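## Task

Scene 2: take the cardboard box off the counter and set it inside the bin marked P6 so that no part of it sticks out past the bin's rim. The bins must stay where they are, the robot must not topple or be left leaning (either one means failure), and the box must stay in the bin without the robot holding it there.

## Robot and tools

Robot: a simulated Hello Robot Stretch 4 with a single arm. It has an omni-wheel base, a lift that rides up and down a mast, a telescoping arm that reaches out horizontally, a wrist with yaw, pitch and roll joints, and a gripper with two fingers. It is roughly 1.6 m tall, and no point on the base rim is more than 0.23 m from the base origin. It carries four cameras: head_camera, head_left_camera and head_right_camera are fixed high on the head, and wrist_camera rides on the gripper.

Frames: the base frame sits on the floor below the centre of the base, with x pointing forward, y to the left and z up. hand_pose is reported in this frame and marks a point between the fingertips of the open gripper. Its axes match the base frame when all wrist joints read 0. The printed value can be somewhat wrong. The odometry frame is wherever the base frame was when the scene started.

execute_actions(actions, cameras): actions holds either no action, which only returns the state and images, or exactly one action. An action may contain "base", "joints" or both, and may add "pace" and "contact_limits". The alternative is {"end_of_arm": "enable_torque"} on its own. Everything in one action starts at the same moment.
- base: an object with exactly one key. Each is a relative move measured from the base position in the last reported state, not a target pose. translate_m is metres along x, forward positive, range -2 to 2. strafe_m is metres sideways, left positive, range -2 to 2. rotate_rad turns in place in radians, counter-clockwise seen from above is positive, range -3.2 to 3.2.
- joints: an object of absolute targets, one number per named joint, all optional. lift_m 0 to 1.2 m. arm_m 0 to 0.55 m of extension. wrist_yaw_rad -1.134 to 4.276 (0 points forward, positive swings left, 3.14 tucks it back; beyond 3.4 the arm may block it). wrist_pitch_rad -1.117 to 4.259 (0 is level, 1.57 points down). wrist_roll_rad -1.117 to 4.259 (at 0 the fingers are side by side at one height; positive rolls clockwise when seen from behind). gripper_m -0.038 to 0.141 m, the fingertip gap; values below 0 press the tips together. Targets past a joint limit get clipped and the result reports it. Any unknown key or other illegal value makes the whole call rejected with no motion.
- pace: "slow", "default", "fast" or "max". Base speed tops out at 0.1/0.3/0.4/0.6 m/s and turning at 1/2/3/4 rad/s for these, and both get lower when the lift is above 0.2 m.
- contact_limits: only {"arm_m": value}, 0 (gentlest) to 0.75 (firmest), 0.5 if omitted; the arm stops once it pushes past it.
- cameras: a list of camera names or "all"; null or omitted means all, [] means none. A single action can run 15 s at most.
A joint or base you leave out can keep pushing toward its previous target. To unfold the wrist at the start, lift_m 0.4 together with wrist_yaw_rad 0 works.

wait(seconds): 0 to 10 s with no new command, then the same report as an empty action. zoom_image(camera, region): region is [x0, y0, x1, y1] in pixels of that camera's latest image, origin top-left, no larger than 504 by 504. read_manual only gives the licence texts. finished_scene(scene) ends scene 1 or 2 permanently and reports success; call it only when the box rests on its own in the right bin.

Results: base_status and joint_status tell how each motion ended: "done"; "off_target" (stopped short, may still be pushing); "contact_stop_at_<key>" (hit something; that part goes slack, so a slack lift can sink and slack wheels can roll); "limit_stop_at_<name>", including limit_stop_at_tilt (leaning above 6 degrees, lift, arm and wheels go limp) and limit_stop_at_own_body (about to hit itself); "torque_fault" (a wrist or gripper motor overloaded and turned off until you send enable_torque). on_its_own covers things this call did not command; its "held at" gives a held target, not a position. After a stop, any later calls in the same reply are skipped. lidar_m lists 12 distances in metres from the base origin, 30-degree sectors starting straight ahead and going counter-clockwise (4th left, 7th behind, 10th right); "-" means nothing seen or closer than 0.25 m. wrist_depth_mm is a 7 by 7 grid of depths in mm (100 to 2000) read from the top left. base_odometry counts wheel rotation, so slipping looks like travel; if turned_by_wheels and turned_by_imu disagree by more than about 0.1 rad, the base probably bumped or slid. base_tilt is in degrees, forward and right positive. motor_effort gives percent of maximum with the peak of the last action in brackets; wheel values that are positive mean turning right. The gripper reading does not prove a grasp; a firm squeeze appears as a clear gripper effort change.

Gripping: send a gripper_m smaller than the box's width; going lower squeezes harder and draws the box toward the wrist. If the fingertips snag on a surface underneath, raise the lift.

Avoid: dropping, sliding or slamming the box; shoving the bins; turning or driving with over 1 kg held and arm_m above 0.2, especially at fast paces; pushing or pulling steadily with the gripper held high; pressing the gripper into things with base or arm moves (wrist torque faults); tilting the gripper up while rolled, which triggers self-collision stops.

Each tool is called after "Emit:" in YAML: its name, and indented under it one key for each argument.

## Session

Emit:
execute_actions:
  actions: []

Scene clock: 0.00 s.
base_odometry: x=+0.000 y=+0.000 heading=+0.000 (m, m, rad; odometry frame)
turned_by_wheels: +0.000 (rad since the last result)
turned_by_imu: +0.000 (rad since the last result)
base_tilt: forward=+0.1 right=+0.3 (deg)
lidar_m: 2.27 2.29 2.27 2.35 2.36 1.60 1.41 1.41 1.08 0.93 0.95 1.12
base_status: not commanded
joint_positions: lift_m=+0.207 arm_m=-0.002 wrist_yaw_rad=+3.036 wrist_pitch_rad=+0.019 wrist_roll_rad=-0.016 gripper_m=+0.057
joint_status: not commanded
motor_effort: lift_m=+19 arm_m=+0 wrist_yaw_rad=+1 wrist_pitch_rad=-9 wrist_roll_rad=-1 gripper_m=-5 wheel_0=-1 wheel_1=+0 wheel_2=+1 (%)
hand_pose: x=-0.1087 y=+0.1173 z=+0.3792 quat_wxyz=(+0.053, -0.010, -0.007, +0.999) (m; base frame)
wrist_depth_mm: 139 192 1499 1661 1808 1983 - / 107 141 1499 1618 1808 1921 - / 108 141 1499 1708 1756 1983 - / 117 142 1537 1618 1808 1921 - / 715 1397 1499 1661 1756 1921 - / 1308 1366 212 1618 213 1499 1499 / 1042 960 976 125 946 991 976
pictures: head_camera, head_left_camera, head_right_camera, wrist_camera
camera_calibration (this result's frames):
wrist_camera: T_world_to_cam=[[0.128274, 0.991734, 0.00324156, -0.103815], [-0.0142939, 0.00511702, -0.999885, 0.439394], [-0.991636, 0.128212, 0.0148321, 0.0939463], [0, 0, 0, 1]] pos_world=[0.112758, 0.0886635, 0.438287]
Images, in order (width x height): head_camera 420x560, head_left_camera 420x672, head_right_camera 420x672, wrist_camera 616x392.

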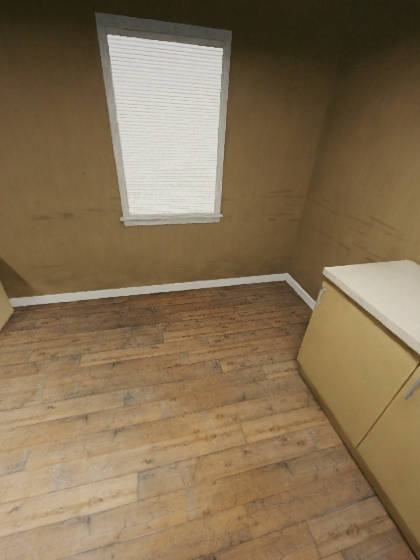

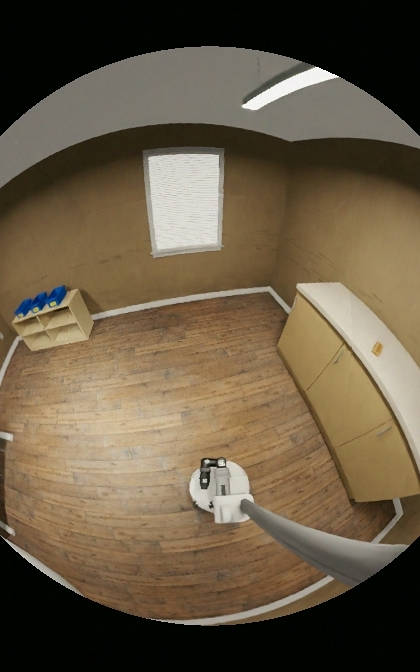

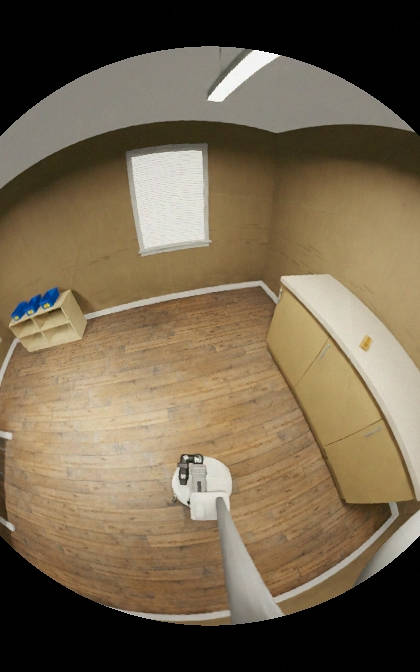

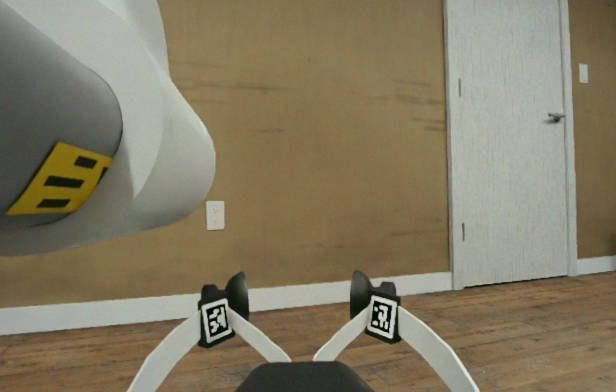

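Emit:
execute_actions:
  actions:
    - {"base": {"rotate_rad": -1.013}, "joints": {"lift_m": 1.17, "wrist_yaw_rad": 0, "gripper_m": 0.12}, "pace": "fast"}
  cameras: ["head_camera", "head_left_camera", "head_right_camera"]

Scene clock: 12.10 s.
base_odometry: x=+0.000 y=+0.000 heading=-1.013 (m, m, rad; odometry frame)
turned_by_wheels: -1.013 (rad since the last result)
turned_by_imu: -1.010 (rad since the last result)
base_tilt: forward=+0.1 right=+0.2 (deg)
lidar_m: 0.94 1.16 2.28 2.27 2.35 2.36 2.50 1.60 1.40 1.42 1.05 0.93
base_status: done
joint_positions: lift_m=+1.170 arm_m=-0.002 wrist_yaw_rad=+0.000 wrist_pitch_rad=+0.019 wrist_roll_rad=-0.016 gripper_m=+0.120
joint_status: all done
motor_effort: lift_m=+24(23) arm_m=+0(1) wrist_yaw_rad=+1(6) wrist_pitch_rad=-9(9) wrist_roll_rad=-1(1) gripper_m=+0(3) wheel_0=+1(8) wheel_1=+0(11) wheel_2=-1(10) (%)
hand_pose: x=+0.4574 y=-0.0873 z=+1.3423 quat_wxyz=(+1.000, -0.008, +0.010, +0.000) (m; base frame)
wrist_depth_mm: 1863 1661 1499 1397 1281 1205 1118 / 1863 1661 1537 1397 1281 1205 1138 / 1863 1708 1499 1366 1281 1205 1118 / 1921 1661 1499 1397 1281 1182 1138 / 1863 1661 1537 1397 1281 1205 1138 / 1863 1661 1464 1397 219 1205 1118 / 1808 1098 1138 128 1138 1025 1078
pictures: head_camera, head_left_camera, head_right_camera
Images, in order (width x height): head_camera 420x560, head_left_camera 420x672, head_right_camera 420x672.

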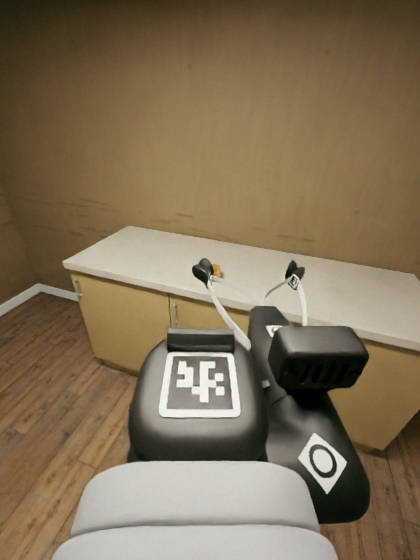

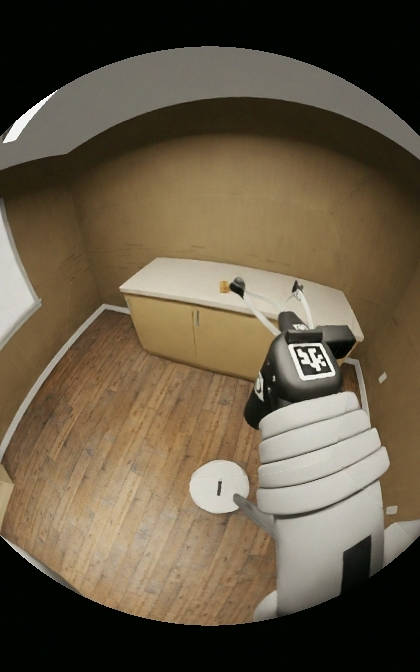

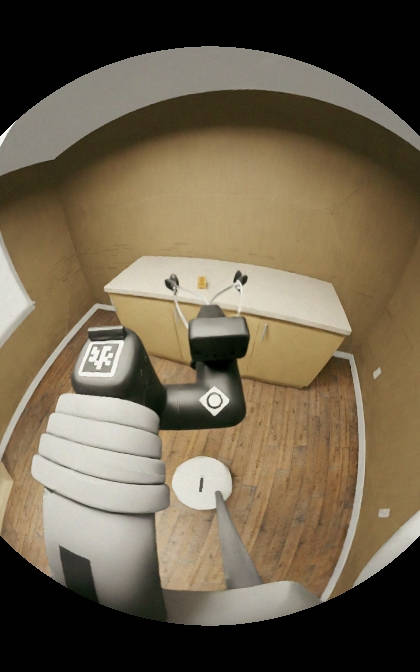

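Emit:
zoom_image:
  camera: "head_right_camera"
  region: [170, 260, 240, 310]

Emit:
zoom_image:
  camera: "head_left_camera"
  region: [190, 265, 260, 315]

Region (170, 260, 240, 310) of head_right_camera's 420x672 image, scaled by 7.200, with more detail than that image has; it fills the top 360 rows of this view, and the rest is white.

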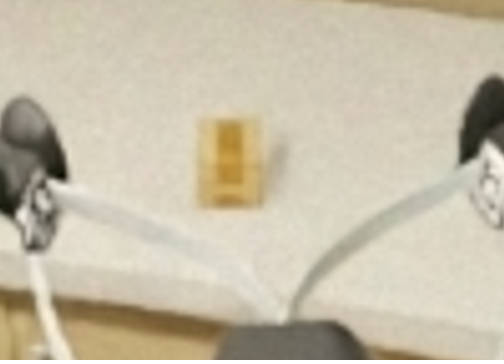

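Region (190, 265, 260, 315) of head_left_camera's 420x672 image, scaled by 7.200, with more detail than that image has; it fills the top 360 rows of this view, and the rest is white.

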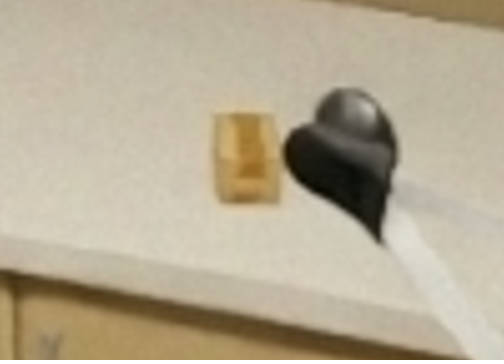

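Emit:
execute_actions:
  actions:
    - {"base": {"translate_m": 0.47}, "joints": {"arm_m": 0.46, "wrist_pitch_rad": 1.57, "wrist_roll_rad": 0.0}, "pace": "fast"}
  cameras: ["head_camera", "wrist_camera"]

Scene clock: 25.03 s.
base_odometry: x=+0.249 y=-0.399 heading=-1.013 (m, m, rad; odometry frame)
turned_by_wheels: +0.000 (rad since the last result)
turned_by_imu: +0.000 (rad since the last result)
base_tilt: forward=+0.0 right=+0.2 (deg)
lidar_m: 0.50 0.62 2.12 2.13 2.45 2.79 2.81 1.75 1.57 0.90 0.54 0.49
base_status: done
joint_positions: lift_m=+1.170 arm_m=+0.459 wrist_yaw_rad=+0.000 wrist_pitch_rad=+1.570 wrist_roll_rad=+0.000 gripper_m=+0.120
joint_status: all done
motor_effort: lift_m=+23(24) arm_m=+5(6) wrist_yaw_rad=-1(0) wrist_pitch_rad=-2(6) wrist_roll_rad=+2(3) gripper_m=+0(2) wheel_0=+2(9) wheel_1=+2(7) wheel_2=+0(10) (%)
hand_pose: x=+0.6303 y=-0.0874 z=+1.0594 quat_wxyz=(+0.707, +0.000, +0.707, +0.000) (m; base frame)
wrist_depth_mm: 373 375 379 382 382 392 387 / 373 375 375 379 382 382 392 / 370 375 375 377 379 387 384 / 366 373 370 375 377 382 384 / 366 370 373 325 377 379 382 / 366 366 368 370 217 377 379 / 1229 1229 370 128 375 373 377
pictures: head_camera, wrist_camera
camera_calibration (this result's frames):
wrist_camera: T_world_to_cam=[[-0.0123629, -0.999652, 0.0233197, -0.104533], [-0.999327, 0.0115464, -0.0348301, 0.730181], [0.0345487, -0.0237346, -0.999121, 1.25705], [0, 0, 0, 1]] pos_world=[0.684968, -0.0830924, 1.28382]
Images, in order (width x height): head_camera 420x560, wrist_camera 616x392.

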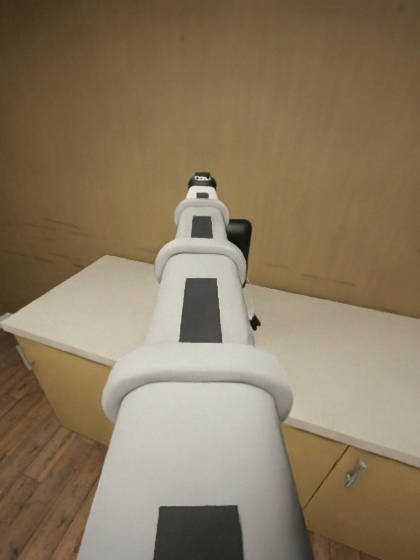

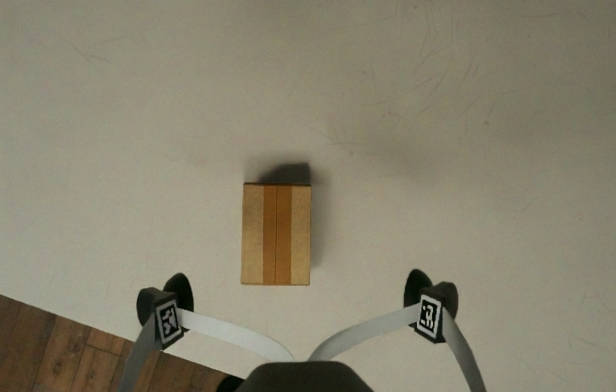

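Emit:
execute_actions:
  actions:
    - {"base": {"strafe_m": 0.019}, "joints": {"arm_m": 0.49, "lift_m": 1.10}}
  cameras: ["wrist_camera"]

Scene clock: 31.37 s.
base_odometry: x=+0.265 y=-0.389 heading=-1.013 (m, m, rad; odometry frame)
turned_by_wheels: +0.000 (rad since the last result)
turned_by_imu: +0.001 (rad since the last result)
base_tilt: forward=+0.1 right=+0.2 (deg)
lidar_m: 0.50 0.61 2.08 2.12 2.42 2.77 2.83 1.78 1.60 0.93 0.56 0.49
base_status: done
joint_positions: lift_m=+1.100 arm_m=+0.489 wrist_yaw_rad=+0.000 wrist_pitch_rad=+1.570 wrist_roll_rad=+0.000 gripper_m=+0.120
joint_status: all done
motor_effort: lift_m=+16(19) arm_m=+5(5) wrist_yaw_rad=-1(0) wrist_pitch_rad=-2(2) wrist_roll_rad=-1(1) gripper_m=+0(1) wheel_0=-2(6) wheel_1=+0(7) wheel_2=+0(0) (%)
hand_pose: x=+0.6602 y=-0.0874 z=+0.9901 quat_wxyz=(+0.707, +0.000, +0.707, +0.000) (m; base frame)
wrist_depth_mm: 306 309 309 310 314 314 317 / 303 306 307 309 312 314 317 / 301 306 306 307 309 312 312 / 301 303 303 306 307 310 312 / 298 298 303 257 307 310 310 / 298 300 301 253 219 306 309 / 297 298 300 128 306 304 309
pictures: wrist_camera
camera_calibration (this result's frames):
wrist_camera: T_world_to_cam=[[-0.0125052, -0.99965, 0.023322, -0.102454], [-0.999331, 0.011693, -0.0346409, 0.757479], [0.0343561, -0.0237396, -0.999128, 1.18683], [0, 0, 0, 1]] pos_world=[0.714916, -0.0831005, 1.21442]
Images, in order (width x height): wrist_camera 616x392.

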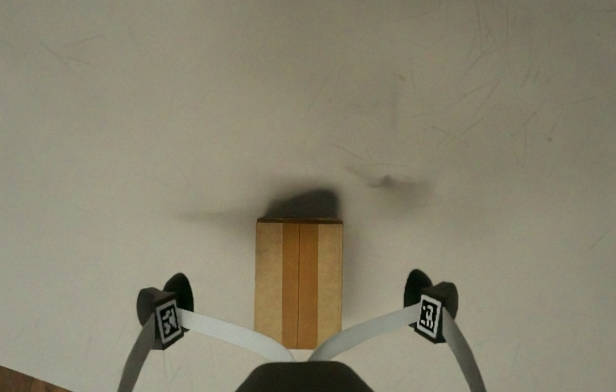

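Emit:
execute_actions:
  actions:
    - {"joints": {"lift_m": 1.052}}
  cameras: ["wrist_camera"]

Scene clock: 33.93 s.
base_odometry: x=+0.265 y=-0.389 heading=-1.013 (m, m, rad; odometry frame)
turned_by_wheels: +0.000 (rad since the last result)
turned_by_imu: +0.001 (rad since the last result)
base_tilt: forward=+0.1 right=+0.2 (deg)
lidar_m: 0.50 0.61 2.11 2.12 2.41 2.79 2.84 1.79 1.60 0.93 0.55 0.49
base_status: not commanded
joint_positions: lift_m=+1.052 arm_m=+0.489 wrist_yaw_rad=+0.000 wrist_pitch_rad=+1.570 wrist_roll_rad=+0.000 gripper_m=+0.120
joint_status: all done
motor_effort: lift_m=+16(15) arm_m=+5(5) wrist_yaw_rad=+1(1) wrist_pitch_rad=-2(1) wrist_roll_rad=+3(1) gripper_m=-2(1) wheel_0=-1(1) wheel_1=+0(0) wheel_2=+0(0) (%)
hand_pose: x=+0.6602 y=-0.0874 z=+0.9421 quat_wxyz=(+0.707, +0.000, +0.707, +0.000) (m; base frame)
wrist_depth_mm: 257 259 260 264 264 267 268 / 256 257 259 259 264 266 266 / 254 256 258 262 263 264 265 / 254 254 258 259 260 262 264 / 252 254 255 208 258 262 263 / 251 253 254 208 218 259 260 / 250 251 253 128 257 258 259
pictures: wrist_camera
camera_calibration (this result's frames):
wrist_camera: T_world_to_cam=[[-0.0125049, -0.99965, 0.023322, -0.101335], [-0.999331, 0.0116927, -0.034641, 0.755818], [0.0343562, -0.0237396, -0.999128, 1.13886], [0, 0, 0, 1]] pos_world=[0.714919, -0.0831005, 1.16642]
Images, in order (width x height): wrist_camera 616x392.

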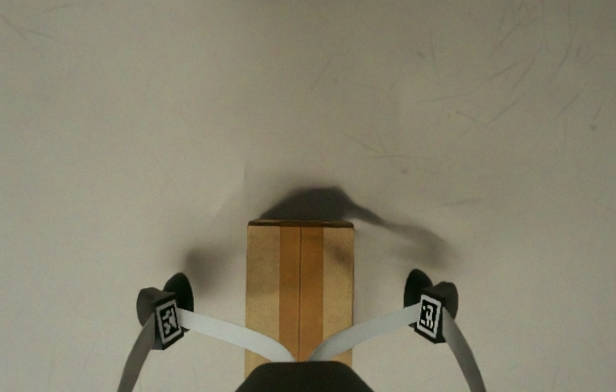

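Emit:
execute_actions:
  actions:
    - {"joints": {"gripper_m": 0.015}}
  cameras: ["wrist_camera"]

Scene clock: 37.03 s.
base_odometry: x=+0.265 y=-0.389 heading=-1.013 (m, m, rad; odometry frame)
turned_by_wheels: +0.000 (rad since the last result)
turned_by_imu: +0.001 (rad since the last result)
base_tilt: forward=+0.1 right=+0.3 (deg)
lidar_m: 0.49 0.60 2.09 2.11 2.43 2.78 2.83 1.77 1.59 0.90 0.56 0.49
base_status: not commanded
joint_positions: lift_m=+1.052 arm_m=+0.489 wrist_yaw_rad=+0.000 wrist_pitch_rad=+1.570 wrist_roll_rad=+0.000 gripper_m=+0.016
joint_status: all done
motor_effort: lift_m=+16(16) arm_m=+5(5) wrist_yaw_rad=+1(0) wrist_pitch_rad=-2(2) wrist_roll_rad=+2(3) gripper_m=-28(28) wheel_0=-2(2) wheel_1=+0(0) wheel_2=+0(0) (%)
hand_pose: x=+0.6602 y=-0.0874 z=+0.9421 quat_wxyz=(+0.707, +0.000, +0.707, +0.000) (m; base frame)
wrist_depth_mm: 257 258 260 263 264 267 268 / 256 256 259 260 263 265 266 / 254 255 258 259 260 264 265 / 254 255 256 258 260 263 262 / 251 254 255 195 259 262 263 / 250 253 193 193 201 262 260 / 249 250 251 153 255 257 259
pictures: wrist_camera
camera_calibration (this result's frames):
wrist_camera: T_world_to_cam=[[-0.0125042, -0.99965, 0.0233224, -0.101335], [-0.999332, 0.0116926, -0.0346149, 0.755788], [0.0343301, -0.0237396, -0.999129, 1.13888], [0, 0, 0, 1]] pos_world=[0.714918, -0.0831005, 1.16642]
Images, in order (width x height): wrist_camera 616x392.

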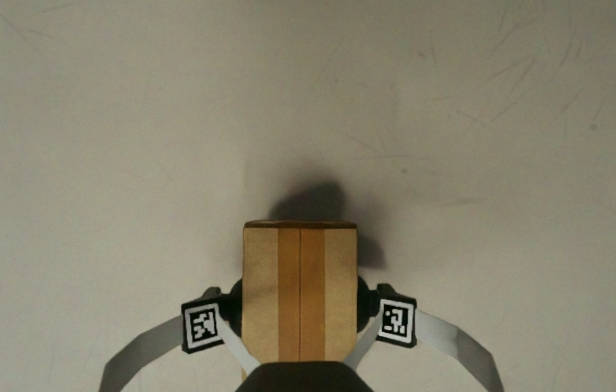

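Emit:
execute_actions:
  actions:
    - {"joints": {"lift_m": 1.13}, "pace": "fast"}
  cameras: ["wrist_camera"]

Emit:
execute_actions:
  actions:
    - {"joints": {"arm_m": 0.0}, "base": {"translate_m": -0.1}, "pace": "fast"}
  cameras: ["wrist_camera"]

Emit:
execute_actions:
  actions:
    - {"base": {"rotate_rad": 3.0}, "joints": {"lift_m": 0.5}, "pace": "fast"}

Scene clock: 59.20 s.
base_odometry: x=+0.265 y=-0.389 heading=-1.013 (m, m, rad; odometry frame)
turned_by_wheels: +0.000 (rad since the last result)
turned_by_imu: +0.001 (rad since the last result)
base_tilt: forward=+0.1 right=+0.2 (deg)
lidar_m: 0.50 0.62 2.09 2.11 2.44 2.77 2.85 1.78 1.60 0.92 0.58 0.48
base_status: not commanded
joint_positions: lift_m=+1.130 arm_m=+0.489 wrist_yaw_rad=+0.000 wrist_pitch_rad=+1.570 wrist_roll_rad=+0.000 gripper_m=+0.016
joint_status: all done
motor_effort: lift_m=+24(24) arm_m=+5(5) wrist_yaw_rad=+0(2) wrist_pitch_rad=-2(2) wrist_roll_rad=+2(0) gripper_m=-28(27) wheel_0=-2(1) wheel_1=+0(0) wheel_2=+0(0) (%)
hand_pose: x=+0.6602 y=-0.0874 z=+1.0194 quat_wxyz=(+0.707, +0.000, +0.707, +0.000) (m; base frame)
wrist_depth_mm: 334 334 338 340 342 345 345 / 332 336 336 340 340 343 345 / 330 334 334 336 342 343 343 / 329 332 334 336 340 338 342 / 329 329 332 195 336 338 338 / 325 327 192 194 200 336 338 / 1182 325 327 153 332 336 338
pictures: wrist_camera
camera_calibration (this result's frames):
wrist_camera: T_world_to_cam=[[-0.0125035, -0.99965, 0.0233228, -0.10314], [-0.999333, 0.0116927, -0.0345818, 0.758425], [0.034297, -0.0237396, -0.99913, 1.21618], [0, 0, 0, 1]] pos_world=[0.714918, -0.0831005, 1.24376]
Images, in order (width x height): wrist_camera 616x392.

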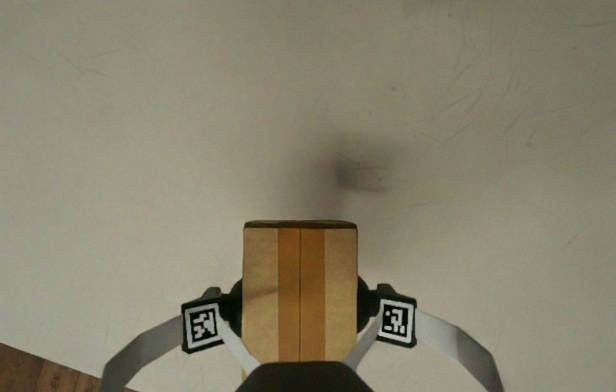

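Scene clock: 61.30 s.
base_odometry: x=+0.212 y=-0.304 heading=-1.013 (m, m, rad; odometry frame)
turned_by_wheels: +0.000 (rad since the last result)
turned_by_imu: +0.001 (rad since the last result)
base_tilt: forward=+0.1 right=+0.2 (deg)
lidar_m: 0.59 0.73 2.13 2.17 2.37 2.69 2.78 1.73 1.57 1.56 0.67 0.57
base_status: done
joint_positions: lift_m=+1.130 arm_m=+0.001 wrist_yaw_rad=+0.000 wrist_pitch_rad=+1.570 wrist_roll_rad=+0.000 gripper_m=+0.016
joint_status: all done
motor_effort: lift_m=+24(24) arm_m=-5(7) wrist_yaw_rad=+2(1) wrist_pitch_rad=-2(3) wrist_roll_rad=-2(2) gripper_m=-26(29) wheel_0=-2(7) wheel_1=-1(9) wheel_2=+1(12) (%)
hand_pose: x=+0.1719 y=-0.0874 z=+1.0194 quat_wxyz=(+0.707, +0.000, +0.707, +0.000) (m; base frame)
wrist_depth_mm: 1205 1255 976 820 691 603 549 / 1229 1229 1255 1255 946 778 683 / 1229 1205 1281 1229 1281 1255 917 / 1229 1205 1229 1205 1229 1255 1255 / 1182 1229 1025 194 1255 1255 1255 / 1205 1255 193 193 200 1255 1229 / 1205 1205 1229 153 1229 1205 1255
pictures: wrist_camera
camera_calibration (this result's frames):
wrist_camera: T_world_to_cam=[[-0.013111, -0.999642, 0.0233252, -0.109143], [-0.999333, 0.0123048, -0.0343776, 0.27027], [0.0340783, -0.0237604, -0.999137, 1.23297], [0, 0, 0, 1]] pos_world=[0.226641, -0.0831341, 1.24375]
Images, in order (width x height): wrist_camera 616x392.

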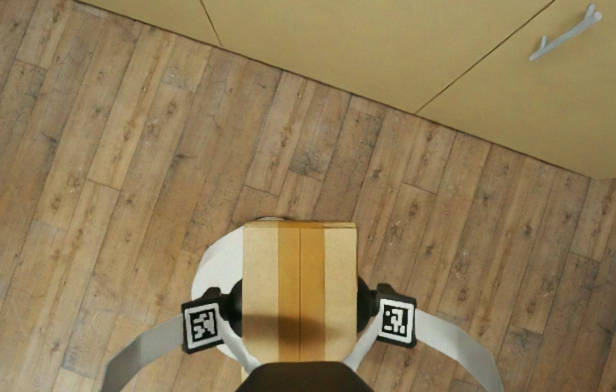

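Scene clock: 65.07 s.
base_odometry: x=+0.212 y=-0.304 heading=+1.986 (m, m, rad; odometry frame)
turned_by_wheels: +2.999 (rad since the last result)
turned_by_imu: +2.999 (rad since the last result)
base_tilt: forward=+0.0 right=+0.3 (deg)
lidar_m: 2.69 1.88 1.58 1.55 0.73 0.58 0.58 0.66 1.08 2.15 2.38 2.69
base_status: done
joint_positions: lift_m=+0.500 arm_m=+0.001 wrist_yaw_rad=+0.000 wrist_pitch_rad=+1.570 wrist_roll_rad=+0.000 gripper_m=+0.016
joint_status: all done
motor_effort: lift_m=+16(20) arm_m=-5(5) wrist_yaw_rad=+0(3) wrist_pitch_rad=-2(3) wrist_roll_rad=-2(2) gripper_m=-27(26) wheel_0=-3(8) wheel_1=-2(7) wheel_2=-2(7) (%)
hand_pose: x=+0.1720 y=-0.0874 z=+0.3900 quat_wxyz=(+0.707, +0.000, +0.707, +0.000) (m; base frame)
wrist_depth_mm: 615 615 627 621 627 627 640 / 615 615 615 621 640 634 627 / 609 609 615 615 634 627 640 / 603 615 609 627 615 627 627 / 603 609 402 194 621 621 621 / 597 397 192 193 201 621 627 / 397 389 392 153 415 609 615
pictures: head_camera, head_left_camera, head_right_camera, wrist_camera
camera_calibration (this result's frames):
wrist_camera: T_world_to_cam=[[-0.0129067, -0.999645, 0.0233209, -0.094495], [-0.999324, 0.0120928, -0.0347092, 0.24885], [0.0344148, -0.0237532, -0.999125, 0.604056], [0, 0, 0, 1]] pos_world=[0.226674, -0.0831224, 0.614369]
Images, in order (width x height): head_camera 420x560, head_left_camera 420x672, head_right_camera 420x672, wrist_camera 616x392.

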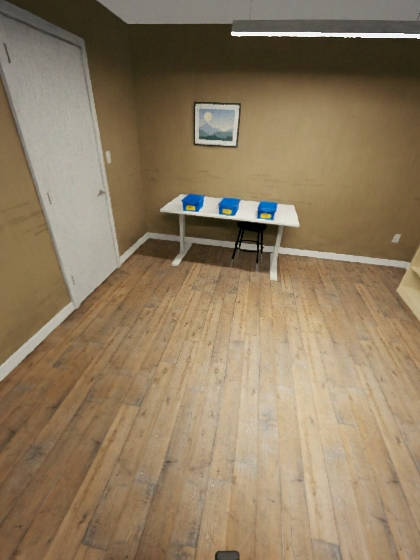

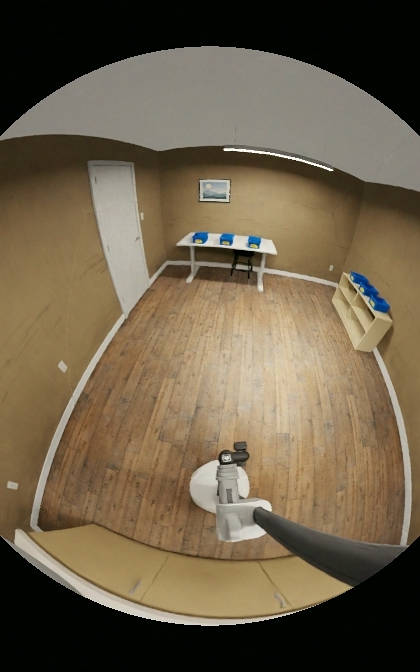

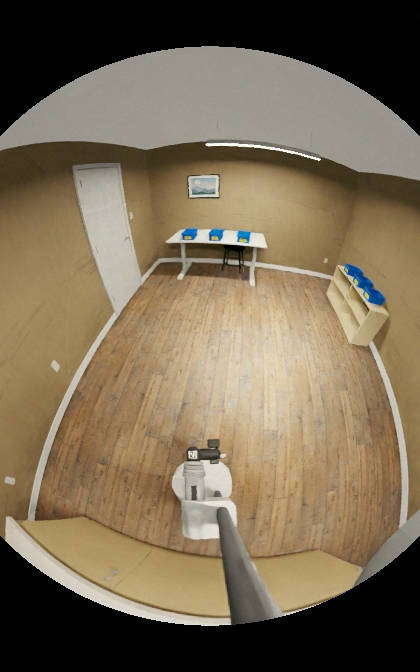

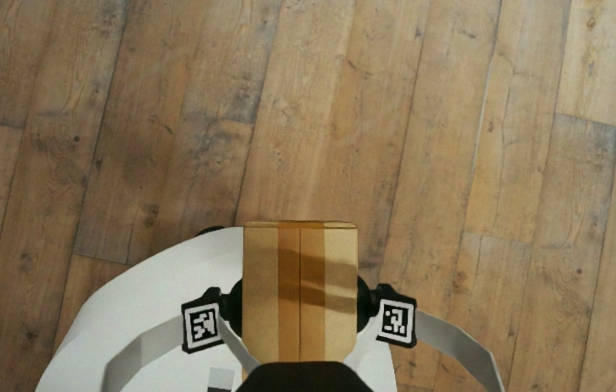

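Emit:
execute_actions:
  actions:
    - {"base": {"translate_m": 1.85}, "joints": {"lift_m": 0.55, "wrist_pitch_rad": 0.1}, "pace": "max"}

Scene clock: 75.23 s.
base_odometry: x=-0.535 y=+1.389 heading=+1.987 (m, m, rad; odometry frame)
turned_by_wheels: +0.000 (rad since the last result)
turned_by_imu: -0.006 (rad since the last result)
base_tilt: forward=+0.1 right=+0.2 (deg)
lidar_m: 0.88 1.03 1.18 1.16 1.32 2.17 2.42 2.73 2.13 2.12 1.06 0.87
base_status: done
joint_positions: lift_m=+0.550 arm_m=+0.001 wrist_yaw_rad=+0.000 wrist_pitch_rad=+0.104 wrist_roll_rad=+0.000 gripper_m=+0.016
joint_status: all done
motor_effort: lift_m=+21(24) arm_m=-4(5) wrist_yaw_rad=-1(1) wrist_pitch_rad=-12(18) wrist_roll_rad=+1(2) gripper_m=-27(28) wheel_0=+1(7) wheel_1=+0(7) wheel_2=+2(14) (%)
hand_pose: x=+0.4587 y=-0.0874 z=+0.6982 quat_wxyz=(+0.999, +0.000, +0.052, +0.000) (m; base frame)
wrist_depth_mm: 1397 1537 1499 1397 1336 1308 1308 / 1430 1576 1499 1464 1397 1336 1308 / 1430 1576 1499 1464 676 1336 1281 / 1397 1576 741 1366 661 1098 691 / 1397 1576 1118 195 1430 960 917 / 1430 1661 193 193 201 1366 1336 / 1366 1336 1098 153 1397 976 1281
pictures: head_camera, head_left_camera, head_right_camera, wrist_camera
camera_calibration (this result's frames):
wrist_camera: T_world_to_cam=[[-0.0244355, -0.999647, -0.0103929, -0.0691262], [-0.0696037, 0.012072, -0.997502, 0.791848], [0.997275, -0.0236511, -0.0698741, -0.188304], [0, 0, 0, 1]] pos_world=[0.241217, -0.0831146, 0.775993]
Images, in order (width x height): head_camera 420x560, head_left_camera 420x672, head_right_camera 420x672, wrist_camera 616x392.

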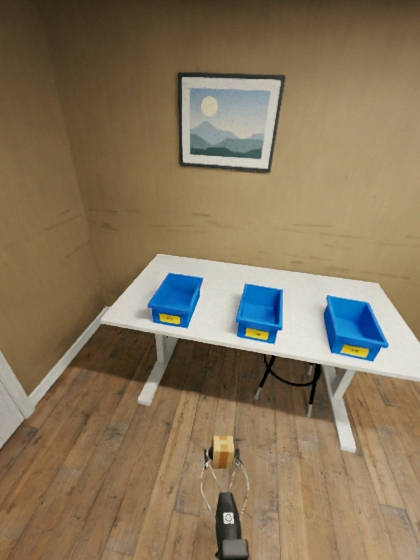

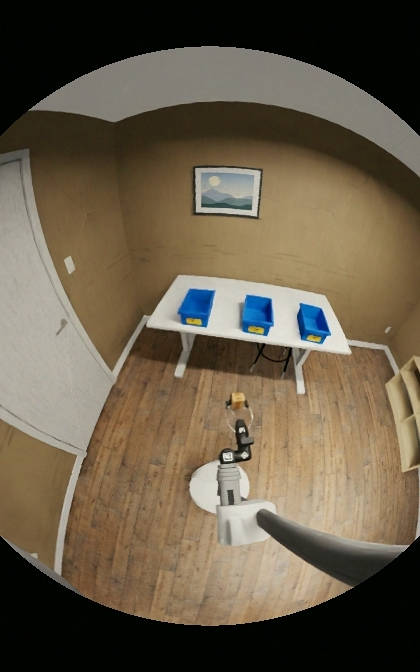

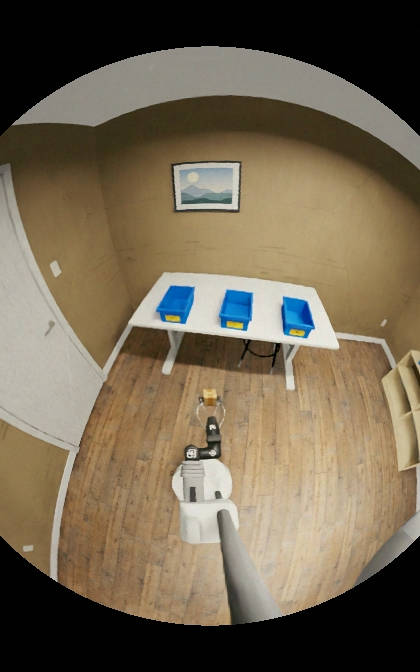

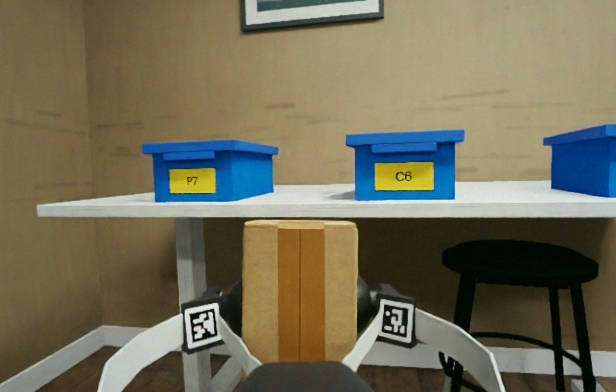

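Emit:
zoom_image:
  camera: "wrist_camera"
  region: [140, 130, 480, 215]

Emit:
zoom_image:
  camera: "head_camera"
  region: [320, 320, 400, 370]

Region (140, 130, 480, 215) of wrist_camera's 616x392 image, scaled by 1.482; it fills the top 126 rows of this view, and the rest is white.

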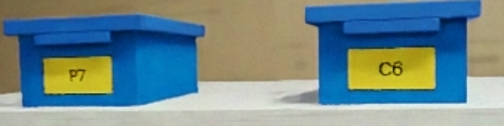

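Region (320, 320, 400, 370) of head_camera's 420x560 image, scaled by 6.300, with more detail than that image has; it fills the top 315 rows of this view, and the rest is white.

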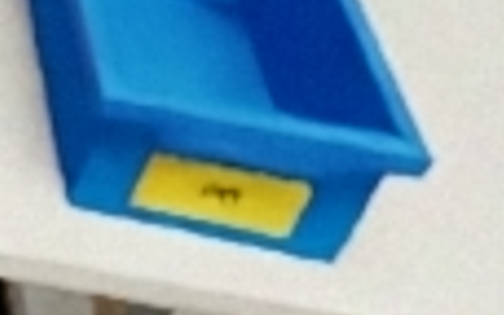

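Emit:
execute_actions:
  actions:
    - {"joints": {"wrist_yaw_rad": -0.5}}
  cameras: ["wrist_camera"]

Scene clock: 79.37 s.
base_odometry: x=-0.535 y=+1.389 heading=+1.987 (m, m, rad; odometry frame)
turned_by_wheels: +0.000 (rad since the last result)
turned_by_imu: +0.001 (rad since the last result)
base_tilt: forward=+0.1 right=+0.3 (deg)
lidar_m: 0.88 1.03 1.18 1.16 1.33 2.19 2.42 2.72 2.16 2.12 1.04 0.89
base_status: not commanded
joint_positions: lift_m=+0.550 arm_m=+0.001 wrist_yaw_rad=-0.500 wrist_pitch_rad=+0.104 wrist_roll_rad=+0.000 gripper_m=+0.016
joint_status: all done
motor_effort: lift_m=+21(21) arm_m=-4(5) wrist_yaw_rad=-1(8) wrist_pitch_rad=-12(12) wrist_roll_rad=-1(1) gripper_m=-27(27) wheel_0=+1(1) wheel_1=+0(0) wheel_2=+2(2) (%)
hand_pose: x=+0.3817 y=-0.2142 z=+0.6982 quat_wxyz=(+0.968, +0.013, +0.050, -0.247) (m; base frame)
wrist_depth_mm: 1205 1336 1430 1537 1661 1756 1983 / 1281 1366 1464 1576 1661 1863 - / 1308 1308 1397 1576 831 1808 - / 741 683 691 946 798 1863 - / 1281 1397 1430 195 1708 1921 - / 1281 1397 193 194 202 1863 1921 / 1281 1366 1366 153 1255 1308 1430
pictures: wrist_camera
camera_calibration (this result's frames):
wrist_camera: T_world_to_cam=[[-0.500405, -0.865729, -0.0103914, 0.0126034], [-0.0553202, 0.043949, -0.997501, 0.789394], [0.864022, -0.49858, -0.0698847, -0.165414], [0, 0, 0, 1]] pos_world=[0.192897, -0.106254, 0.775993]
Images, in order (width x height): wrist_camera 616x392.

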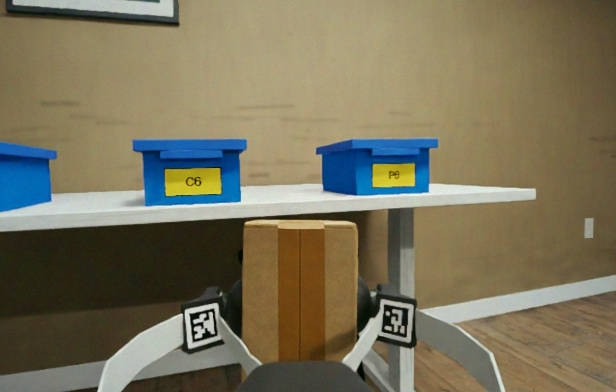

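Emit:
zoom_image:
  camera: "wrist_camera"
  region: [360, 155, 430, 195]

Region (360, 155, 430, 195) of wrist_camera's 616x392 image, scaled by 7.200; it fills the top 288 rows of this view, and the rest is white.

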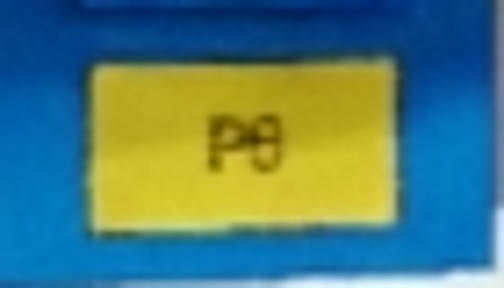

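Emit:
execute_actions:
  actions:
    - {"base": {"rotate_rad": -0.185}, "joints": {"wrist_yaw_rad": 0.0}, "pace": "fast"}
  cameras: []

Emit:
execute_actions:
  actions:
    - {"base": {"strafe_m": -0.42}, "pace": "fast"}
  cameras: ["wrist_camera", "head_camera"]

Scene clock: 109.23 s.
base_odometry: x=-0.535 y=+1.389 heading=+1.802 (m, m, rad; odometry frame)
turned_by_wheels: -0.185 (rad since the last result)
turned_by_imu: -0.183 (rad since the last result)
base_tilt: forward=+0.1 right=+0.2 (deg)
lidar_m: 0.87 0.94 1.20 1.16 1.25 1.73 2.42 2.54 2.64 2.11 2.23 0.89
base_status: done
joint_positions: lift_m=+0.550 arm_m=+0.001 wrist_yaw_rad=+0.000 wrist_pitch_rad=+0.104 wrist_roll_rad=+0.000 gripper_m=+0.016
joint_status: all done
motor_effort: lift_m=+21(21) arm_m=-4(4) wrist_yaw_rad=+0(8) wrist_pitch_rad=-11(12) wrist_roll_rad=-3(0) gripper_m=-27(28) wheel_0=+0(5) wheel_1=+1(9) wheel_2=+1(7) (%)
hand_pose: x=+0.4586 y=-0.0875 z=+0.6983 quat_wxyz=(+0.999, +0.000, +0.052, +0.000) (m; base frame)
wrist_depth_mm: 1397 1430 1397 1430 1397 1397 1397 / 1430 1430 1397 1430 1397 1464 1430 / 1430 1430 1464 691 1430 831 1430 / 699 699 917 683 1255 699 676 / 1464 1464 1499 195 991 1464 1464 / 1499 1499 192 193 200 1499 1464 / 1537 1042 1336 153 1336 1060 1308
pictures: none
No camera images: the call's "cameras" was empty. Leave "cameras" out to get every camera's image.

Scene clock: 111.43 s.
base_odometry: x=-0.126 y=+1.485 heading=+1.802 (m, m, rad; odometry frame)
turned_by_wheels: +0.000 (rad since the last result)
turned_by_imu: +0.001 (rad since the last result)
base_tilt: forward=+0.1 right=+0.2 (deg)
lidar_m: 0.86 0.92 1.29 1.58 1.70 2.35 2.43 2.58 2.20 1.69 1.78 0.91
base_status: done
joint_positions: lift_m=+0.550 arm_m=+0.001 wrist_yaw_rad=+0.000 wrist_pitch_rad=+0.104 wrist_roll_rad=+0.000 gripper_m=+0.016
joint_status: not commanded
motor_effort: lift_m=+21(21) arm_m=-4(4) wrist_yaw_rad=+0(2) wrist_pitch_rad=-12(12) wrist_roll_rad=-1(1) gripper_m=-28(28) wheel_0=-2(12) wheel_1=+2(12) wheel_2=+0(1) (%)
hand_pose: x=+0.4586 y=-0.0874 z=+0.6983 quat_wxyz=(+0.999, +0.000, +0.052, +0.000) (m; base frame)
wrist_depth_mm: 1397 1397 1397 1397 1430 1397 1430 / 1430 1430 1430 1430 1464 1464 1430 / 1430 1430 1430 676 1430 1430 1464 / 691 683 891 676 1255 1464 1499 / 1464 1464 1042 194 1499 1464 1499 / 1499 1499 193 195 200 1499 1499 / 1499 1336 917 152 1138 1308 1397
pictures: head_camera, wrist_camera
camera_calibration (this result's frames):
wrist_camera: T_world_to_cam=[[-0.0245933, -0.999644, -0.0103928, -0.0690994], [-0.0695861, 0.0120825, -0.997503, 0.791845], [0.997273, -0.0238087, -0.0698584, -0.188304], [0, 0, 0, 1]] pos_world=[0.241193, -0.0831255, 0.775995]
Images, in order (width x height): head_camera 420x560, wrist_camera 616x392.

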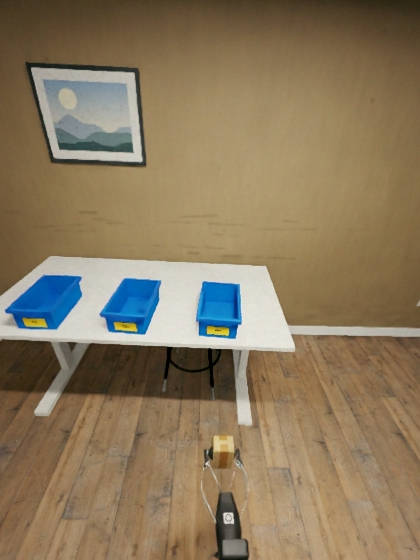

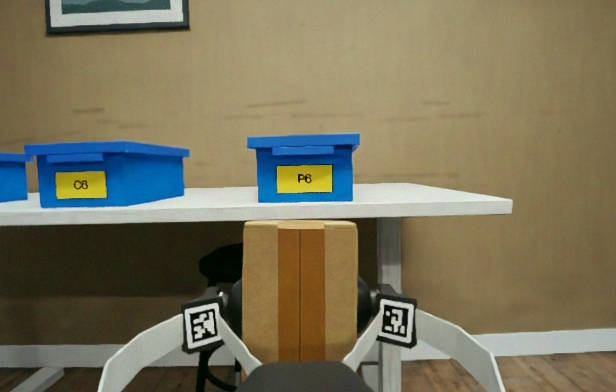

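Emit:
zoom_image:
  camera: "wrist_camera"
  region: [240, 125, 370, 210]

Emit:
zoom_image:
  camera: "head_camera"
  region: [170, 260, 310, 360]

Region (240, 125, 370, 210) of wrist_camera's 616x392 image, scaled by 3.877; it fills the top 330 rows of this view, and the rest is white.

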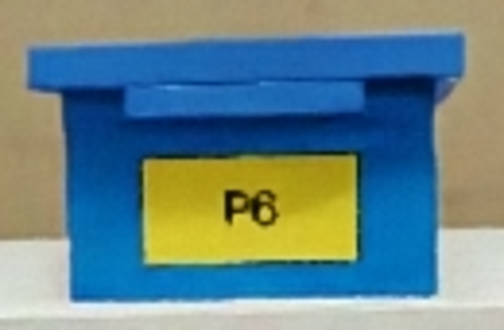

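Region (170, 260, 310, 360) of head_camera's 420x560 image, scaled by 3.600, with more detail than that image has; it fills the top 360 rows of this view, and the rest is white.

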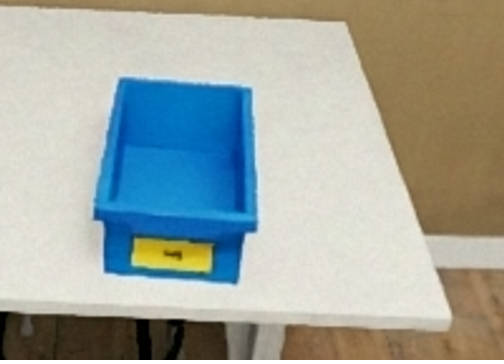

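Emit:
execute_actions:
  actions:
    - {"base": {"translate_m": 0.42}, "joints": {"lift_m": 1.08, "wrist_pitch_rad": 1.57, "wrist_roll_rad": 1.62}, "pace": "fast"}
  cameras: ["wrist_camera", "head_camera"]

Scene clock: 125.77 s.
base_odometry: x=-0.223 y=+1.894 heading=+1.802 (m, m, rad; odometry frame)
turned_by_wheels: +0.000 (rad since the last result)
turned_by_imu: +0.000 (rad since the last result)
base_tilt: forward=+0.1 right=+0.2 (deg)
lidar_m: 0.44 0.47 0.67 1.56 1.64 2.32 2.88 2.99 1.78 1.66 1.81 0.48
base_status: done
joint_positions: lift_m=+1.080 arm_m=+0.001 wrist_yaw_rad=+0.000 wrist_pitch_rad=+1.570 wrist_roll_rad=+1.620 gripper_m=+0.016
joint_status: all done
motor_effort: lift_m=+24(26) arm_m=-4(5) wrist_yaw_rad=+3(3) wrist_pitch_rad=-1(10) wrist_roll_rad=+1(4) gripper_m=-28(28) wheel_0=+0(9) wheel_1=+1(6) wheel_2=+3(14) (%)
hand_pose: x=+0.1719 y=-0.0874 z=+0.9694 quat_wxyz=(+0.488, +0.512, +0.487, -0.512) (m; base frame)
wrist_depth_mm: 473 1229 1182 1205 1255 1205 1229 / 473 1182 1229 1229 1182 1205 1229 / 473 1205 1205 1182 1182 1205 1205 / 469 1205 1160 1182 1008 1182 1205 / 462 1182 1182 195 991 1182 370 / 462 1182 193 195 200 1229 1229 / 469 484 1160 153 1182 1160 1182
pictures: head_camera, wrist_camera
camera_calibration (this result's frames):
wrist_camera: T_world_to_cam=[[-0.997842, 0.0617255, 0.0223869, 0.155033], [0.060948, 0.997565, -0.0338926, 0.171949], [-0.0244244, -0.032455, -0.999175, 1.19235], [0, 0, 0, 1]] pos_world=[0.173341, -0.142402, 1.19372]
Images, in order (width x height): head_camera 420x560, wrist_camera 616x392.

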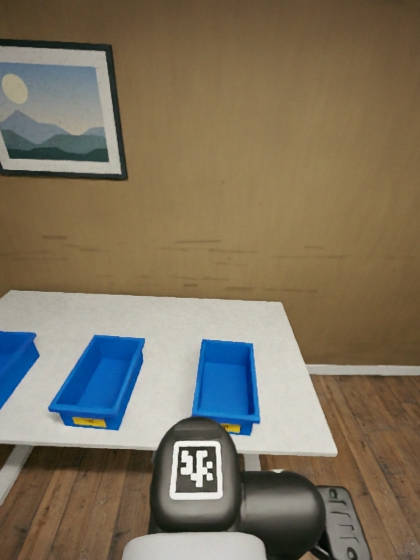

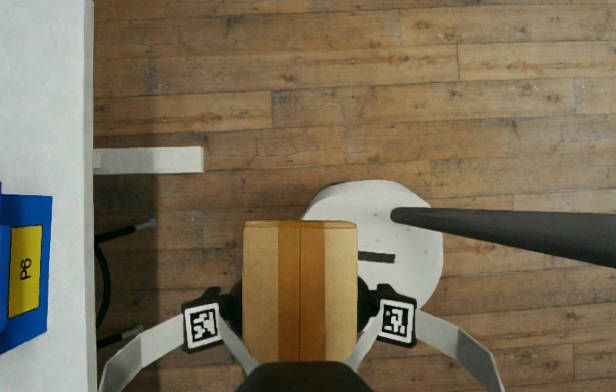

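Emit:
zoom_image:
  camera: "wrist_camera"
  region: [0, 180, 110, 350]

Region (0, 180, 110, 350) of wrist_camera's 616x392 image, scaled by 2.965; it fills the left 326 columns of this view, and the rest is white.

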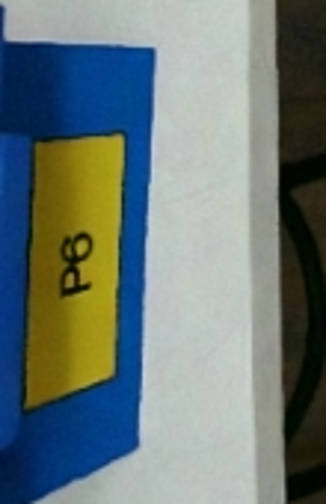

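Emit:
execute_actions:
  actions:
    - {"joints": {"arm_m": 0.45}, "pace": "fast"}
  cameras: ["wrist_camera", "head_right_camera"]

Scene clock: 130.37 s.
base_odometry: x=-0.223 y=+1.894 heading=+1.802 (m, m, rad; odometry frame)
turned_by_wheels: +0.000 (rad since the last result)
turned_by_imu: +0.001 (rad since the last result)
base_tilt: forward=+0.1 right=+0.3 (deg)
lidar_m: 0.44 0.47 0.66 1.54 1.64 2.33 2.86 2.98 1.78 1.69 1.80 0.47
base_status: not commanded
joint_positions: lift_m=+1.080 arm_m=+0.449 wrist_yaw_rad=+0.000 wrist_pitch_rad=+1.570 wrist_roll_rad=+1.620 gripper_m=+0.016
joint_status: all done
motor_effort: lift_m=+24(24) arm_m=+5(4) wrist_yaw_rad=-1(1) wrist_pitch_rad=+0(1) wrist_roll_rad=+1(0) gripper_m=-29(27) wheel_0=+0(1) wheel_1=+1(1) wheel_2=+3(3) (%)
hand_pose: x=+0.6204 y=-0.0874 z=+0.9694 quat_wxyz=(+0.488, +0.512, +0.487, -0.512) (m; base frame)
wrist_depth_mm: 473 477 469 473 473 1205 1229 / 469 477 477 473 473 1205 1182 / 469 477 477 473 480 1160 1205 / 469 466 469 473 442 991 991 / 466 473 466 194 473 991 976 / 462 413 192 193 200 1205 1182 / 462 349 349 152 473 1182 1205
pictures: head_right_camera, wrist_camera
camera_calibration (this result's frames):
wrist_camera: T_world_to_cam=[[-0.997858, 0.061502, 0.022283, 0.602586], [0.0607281, 0.997579, -0.0338861, 0.144749], [-0.0243131, -0.0324603, -0.999177, 1.20324], [0, 0, 0, 1]] pos_world=[0.621759, -0.142401, 1.19372]
Images, in order (width x height): head_right_camera 420x672, wrist_camera 616x392.

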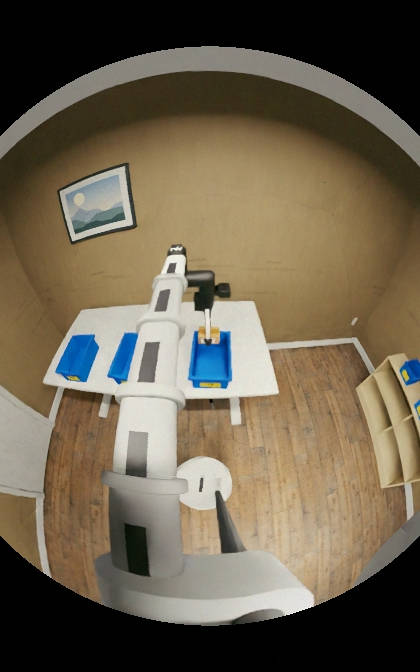

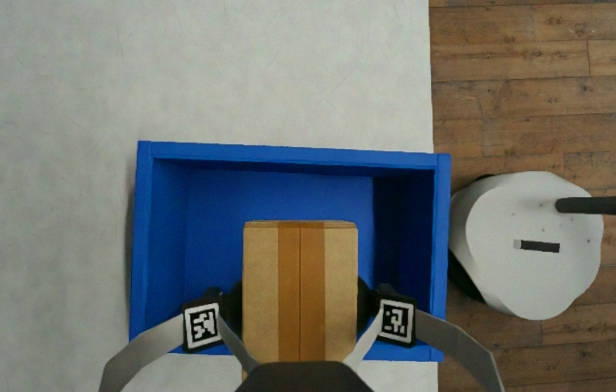

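Emit:
execute_actions:
  actions:
    - {"base": {"strafe_m": -0.01}, "joints": {"lift_m": 0.878, "arm_m": 0.457}}
  cameras: ["wrist_camera", "head_right_camera"]

Scene clock: 136.33 s.
base_odometry: x=-0.213 y=+1.896 heading=+1.802 (m, m, rad; odometry frame)
turned_by_wheels: +0.000 (rad since the last result)
turned_by_imu: +0.002 (rad since the last result)
base_tilt: forward=+0.0 right=+0.3 (deg)
lidar_m: 0.43 0.47 0.68 1.58 1.67 2.33 2.88 2.98 1.76 1.69 1.78 0.47
base_status: done
joint_positions: lift_m=+0.878 arm_m=+0.456 wrist_yaw_rad=+0.000 wrist_pitch_rad=+1.570 wrist_roll_rad=+1.620 gripper_m=+0.016
joint_status: all done
motor_effort: lift_m=+16(22) arm_m=+5(7) wrist_yaw_rad=+0(1) wrist_pitch_rad=-1(1) wrist_roll_rad=+2(0) gripper_m=-28(30) wheel_0=+1(10) wheel_1=-1(8) wheel_2=+0(3) (%)
hand_pose: x=+0.6273 y=-0.0874 z=+0.7680 quat_wxyz=(+0.488, +0.512, +0.487, -0.512) (m; base frame)
wrist_depth_mm: 271 272 274 277 276 279 1008 / 270 273 274 276 277 277 1008 / 177 186 175 166 157 156 156 / 197 268 270 271 272 271 203 / 198 268 268 195 271 268 201 / 199 267 193 194 201 265 198 / 206 246 267 153 270 219 195
pictures: head_right_camera, wrist_camera
camera_calibration (this result's frames):
wrist_camera: T_world_to_cam=[[-0.997848, 0.0616024, 0.0224724, 0.613829], [0.060822, 0.997573, -0.0338977, 0.137455], [-0.0245061, -0.0324579, -0.999173, 1.00234], [0, 0, 0, 1]] pos_world=[0.628711, -0.142401, 0.992372]
Images, in order (width x height): head_right_camera 420x672, wrist_camera 616x392.

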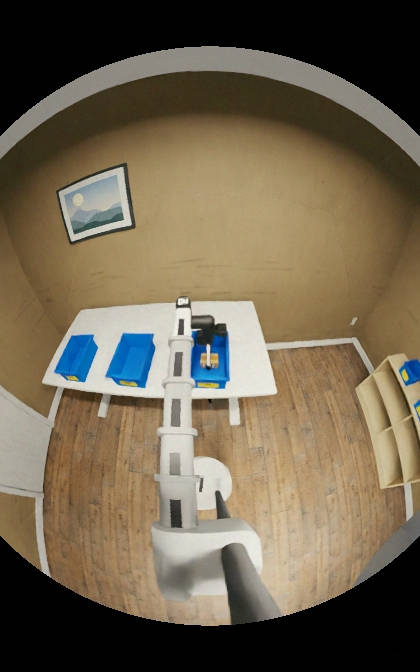

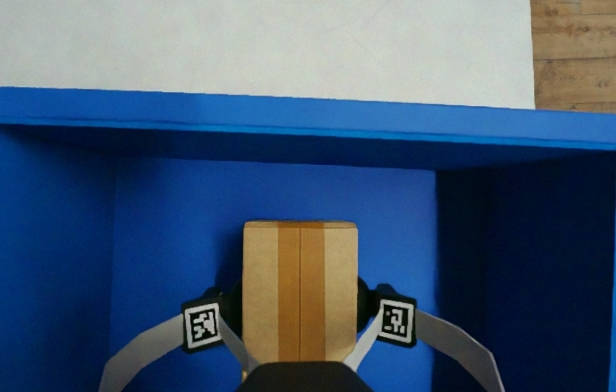

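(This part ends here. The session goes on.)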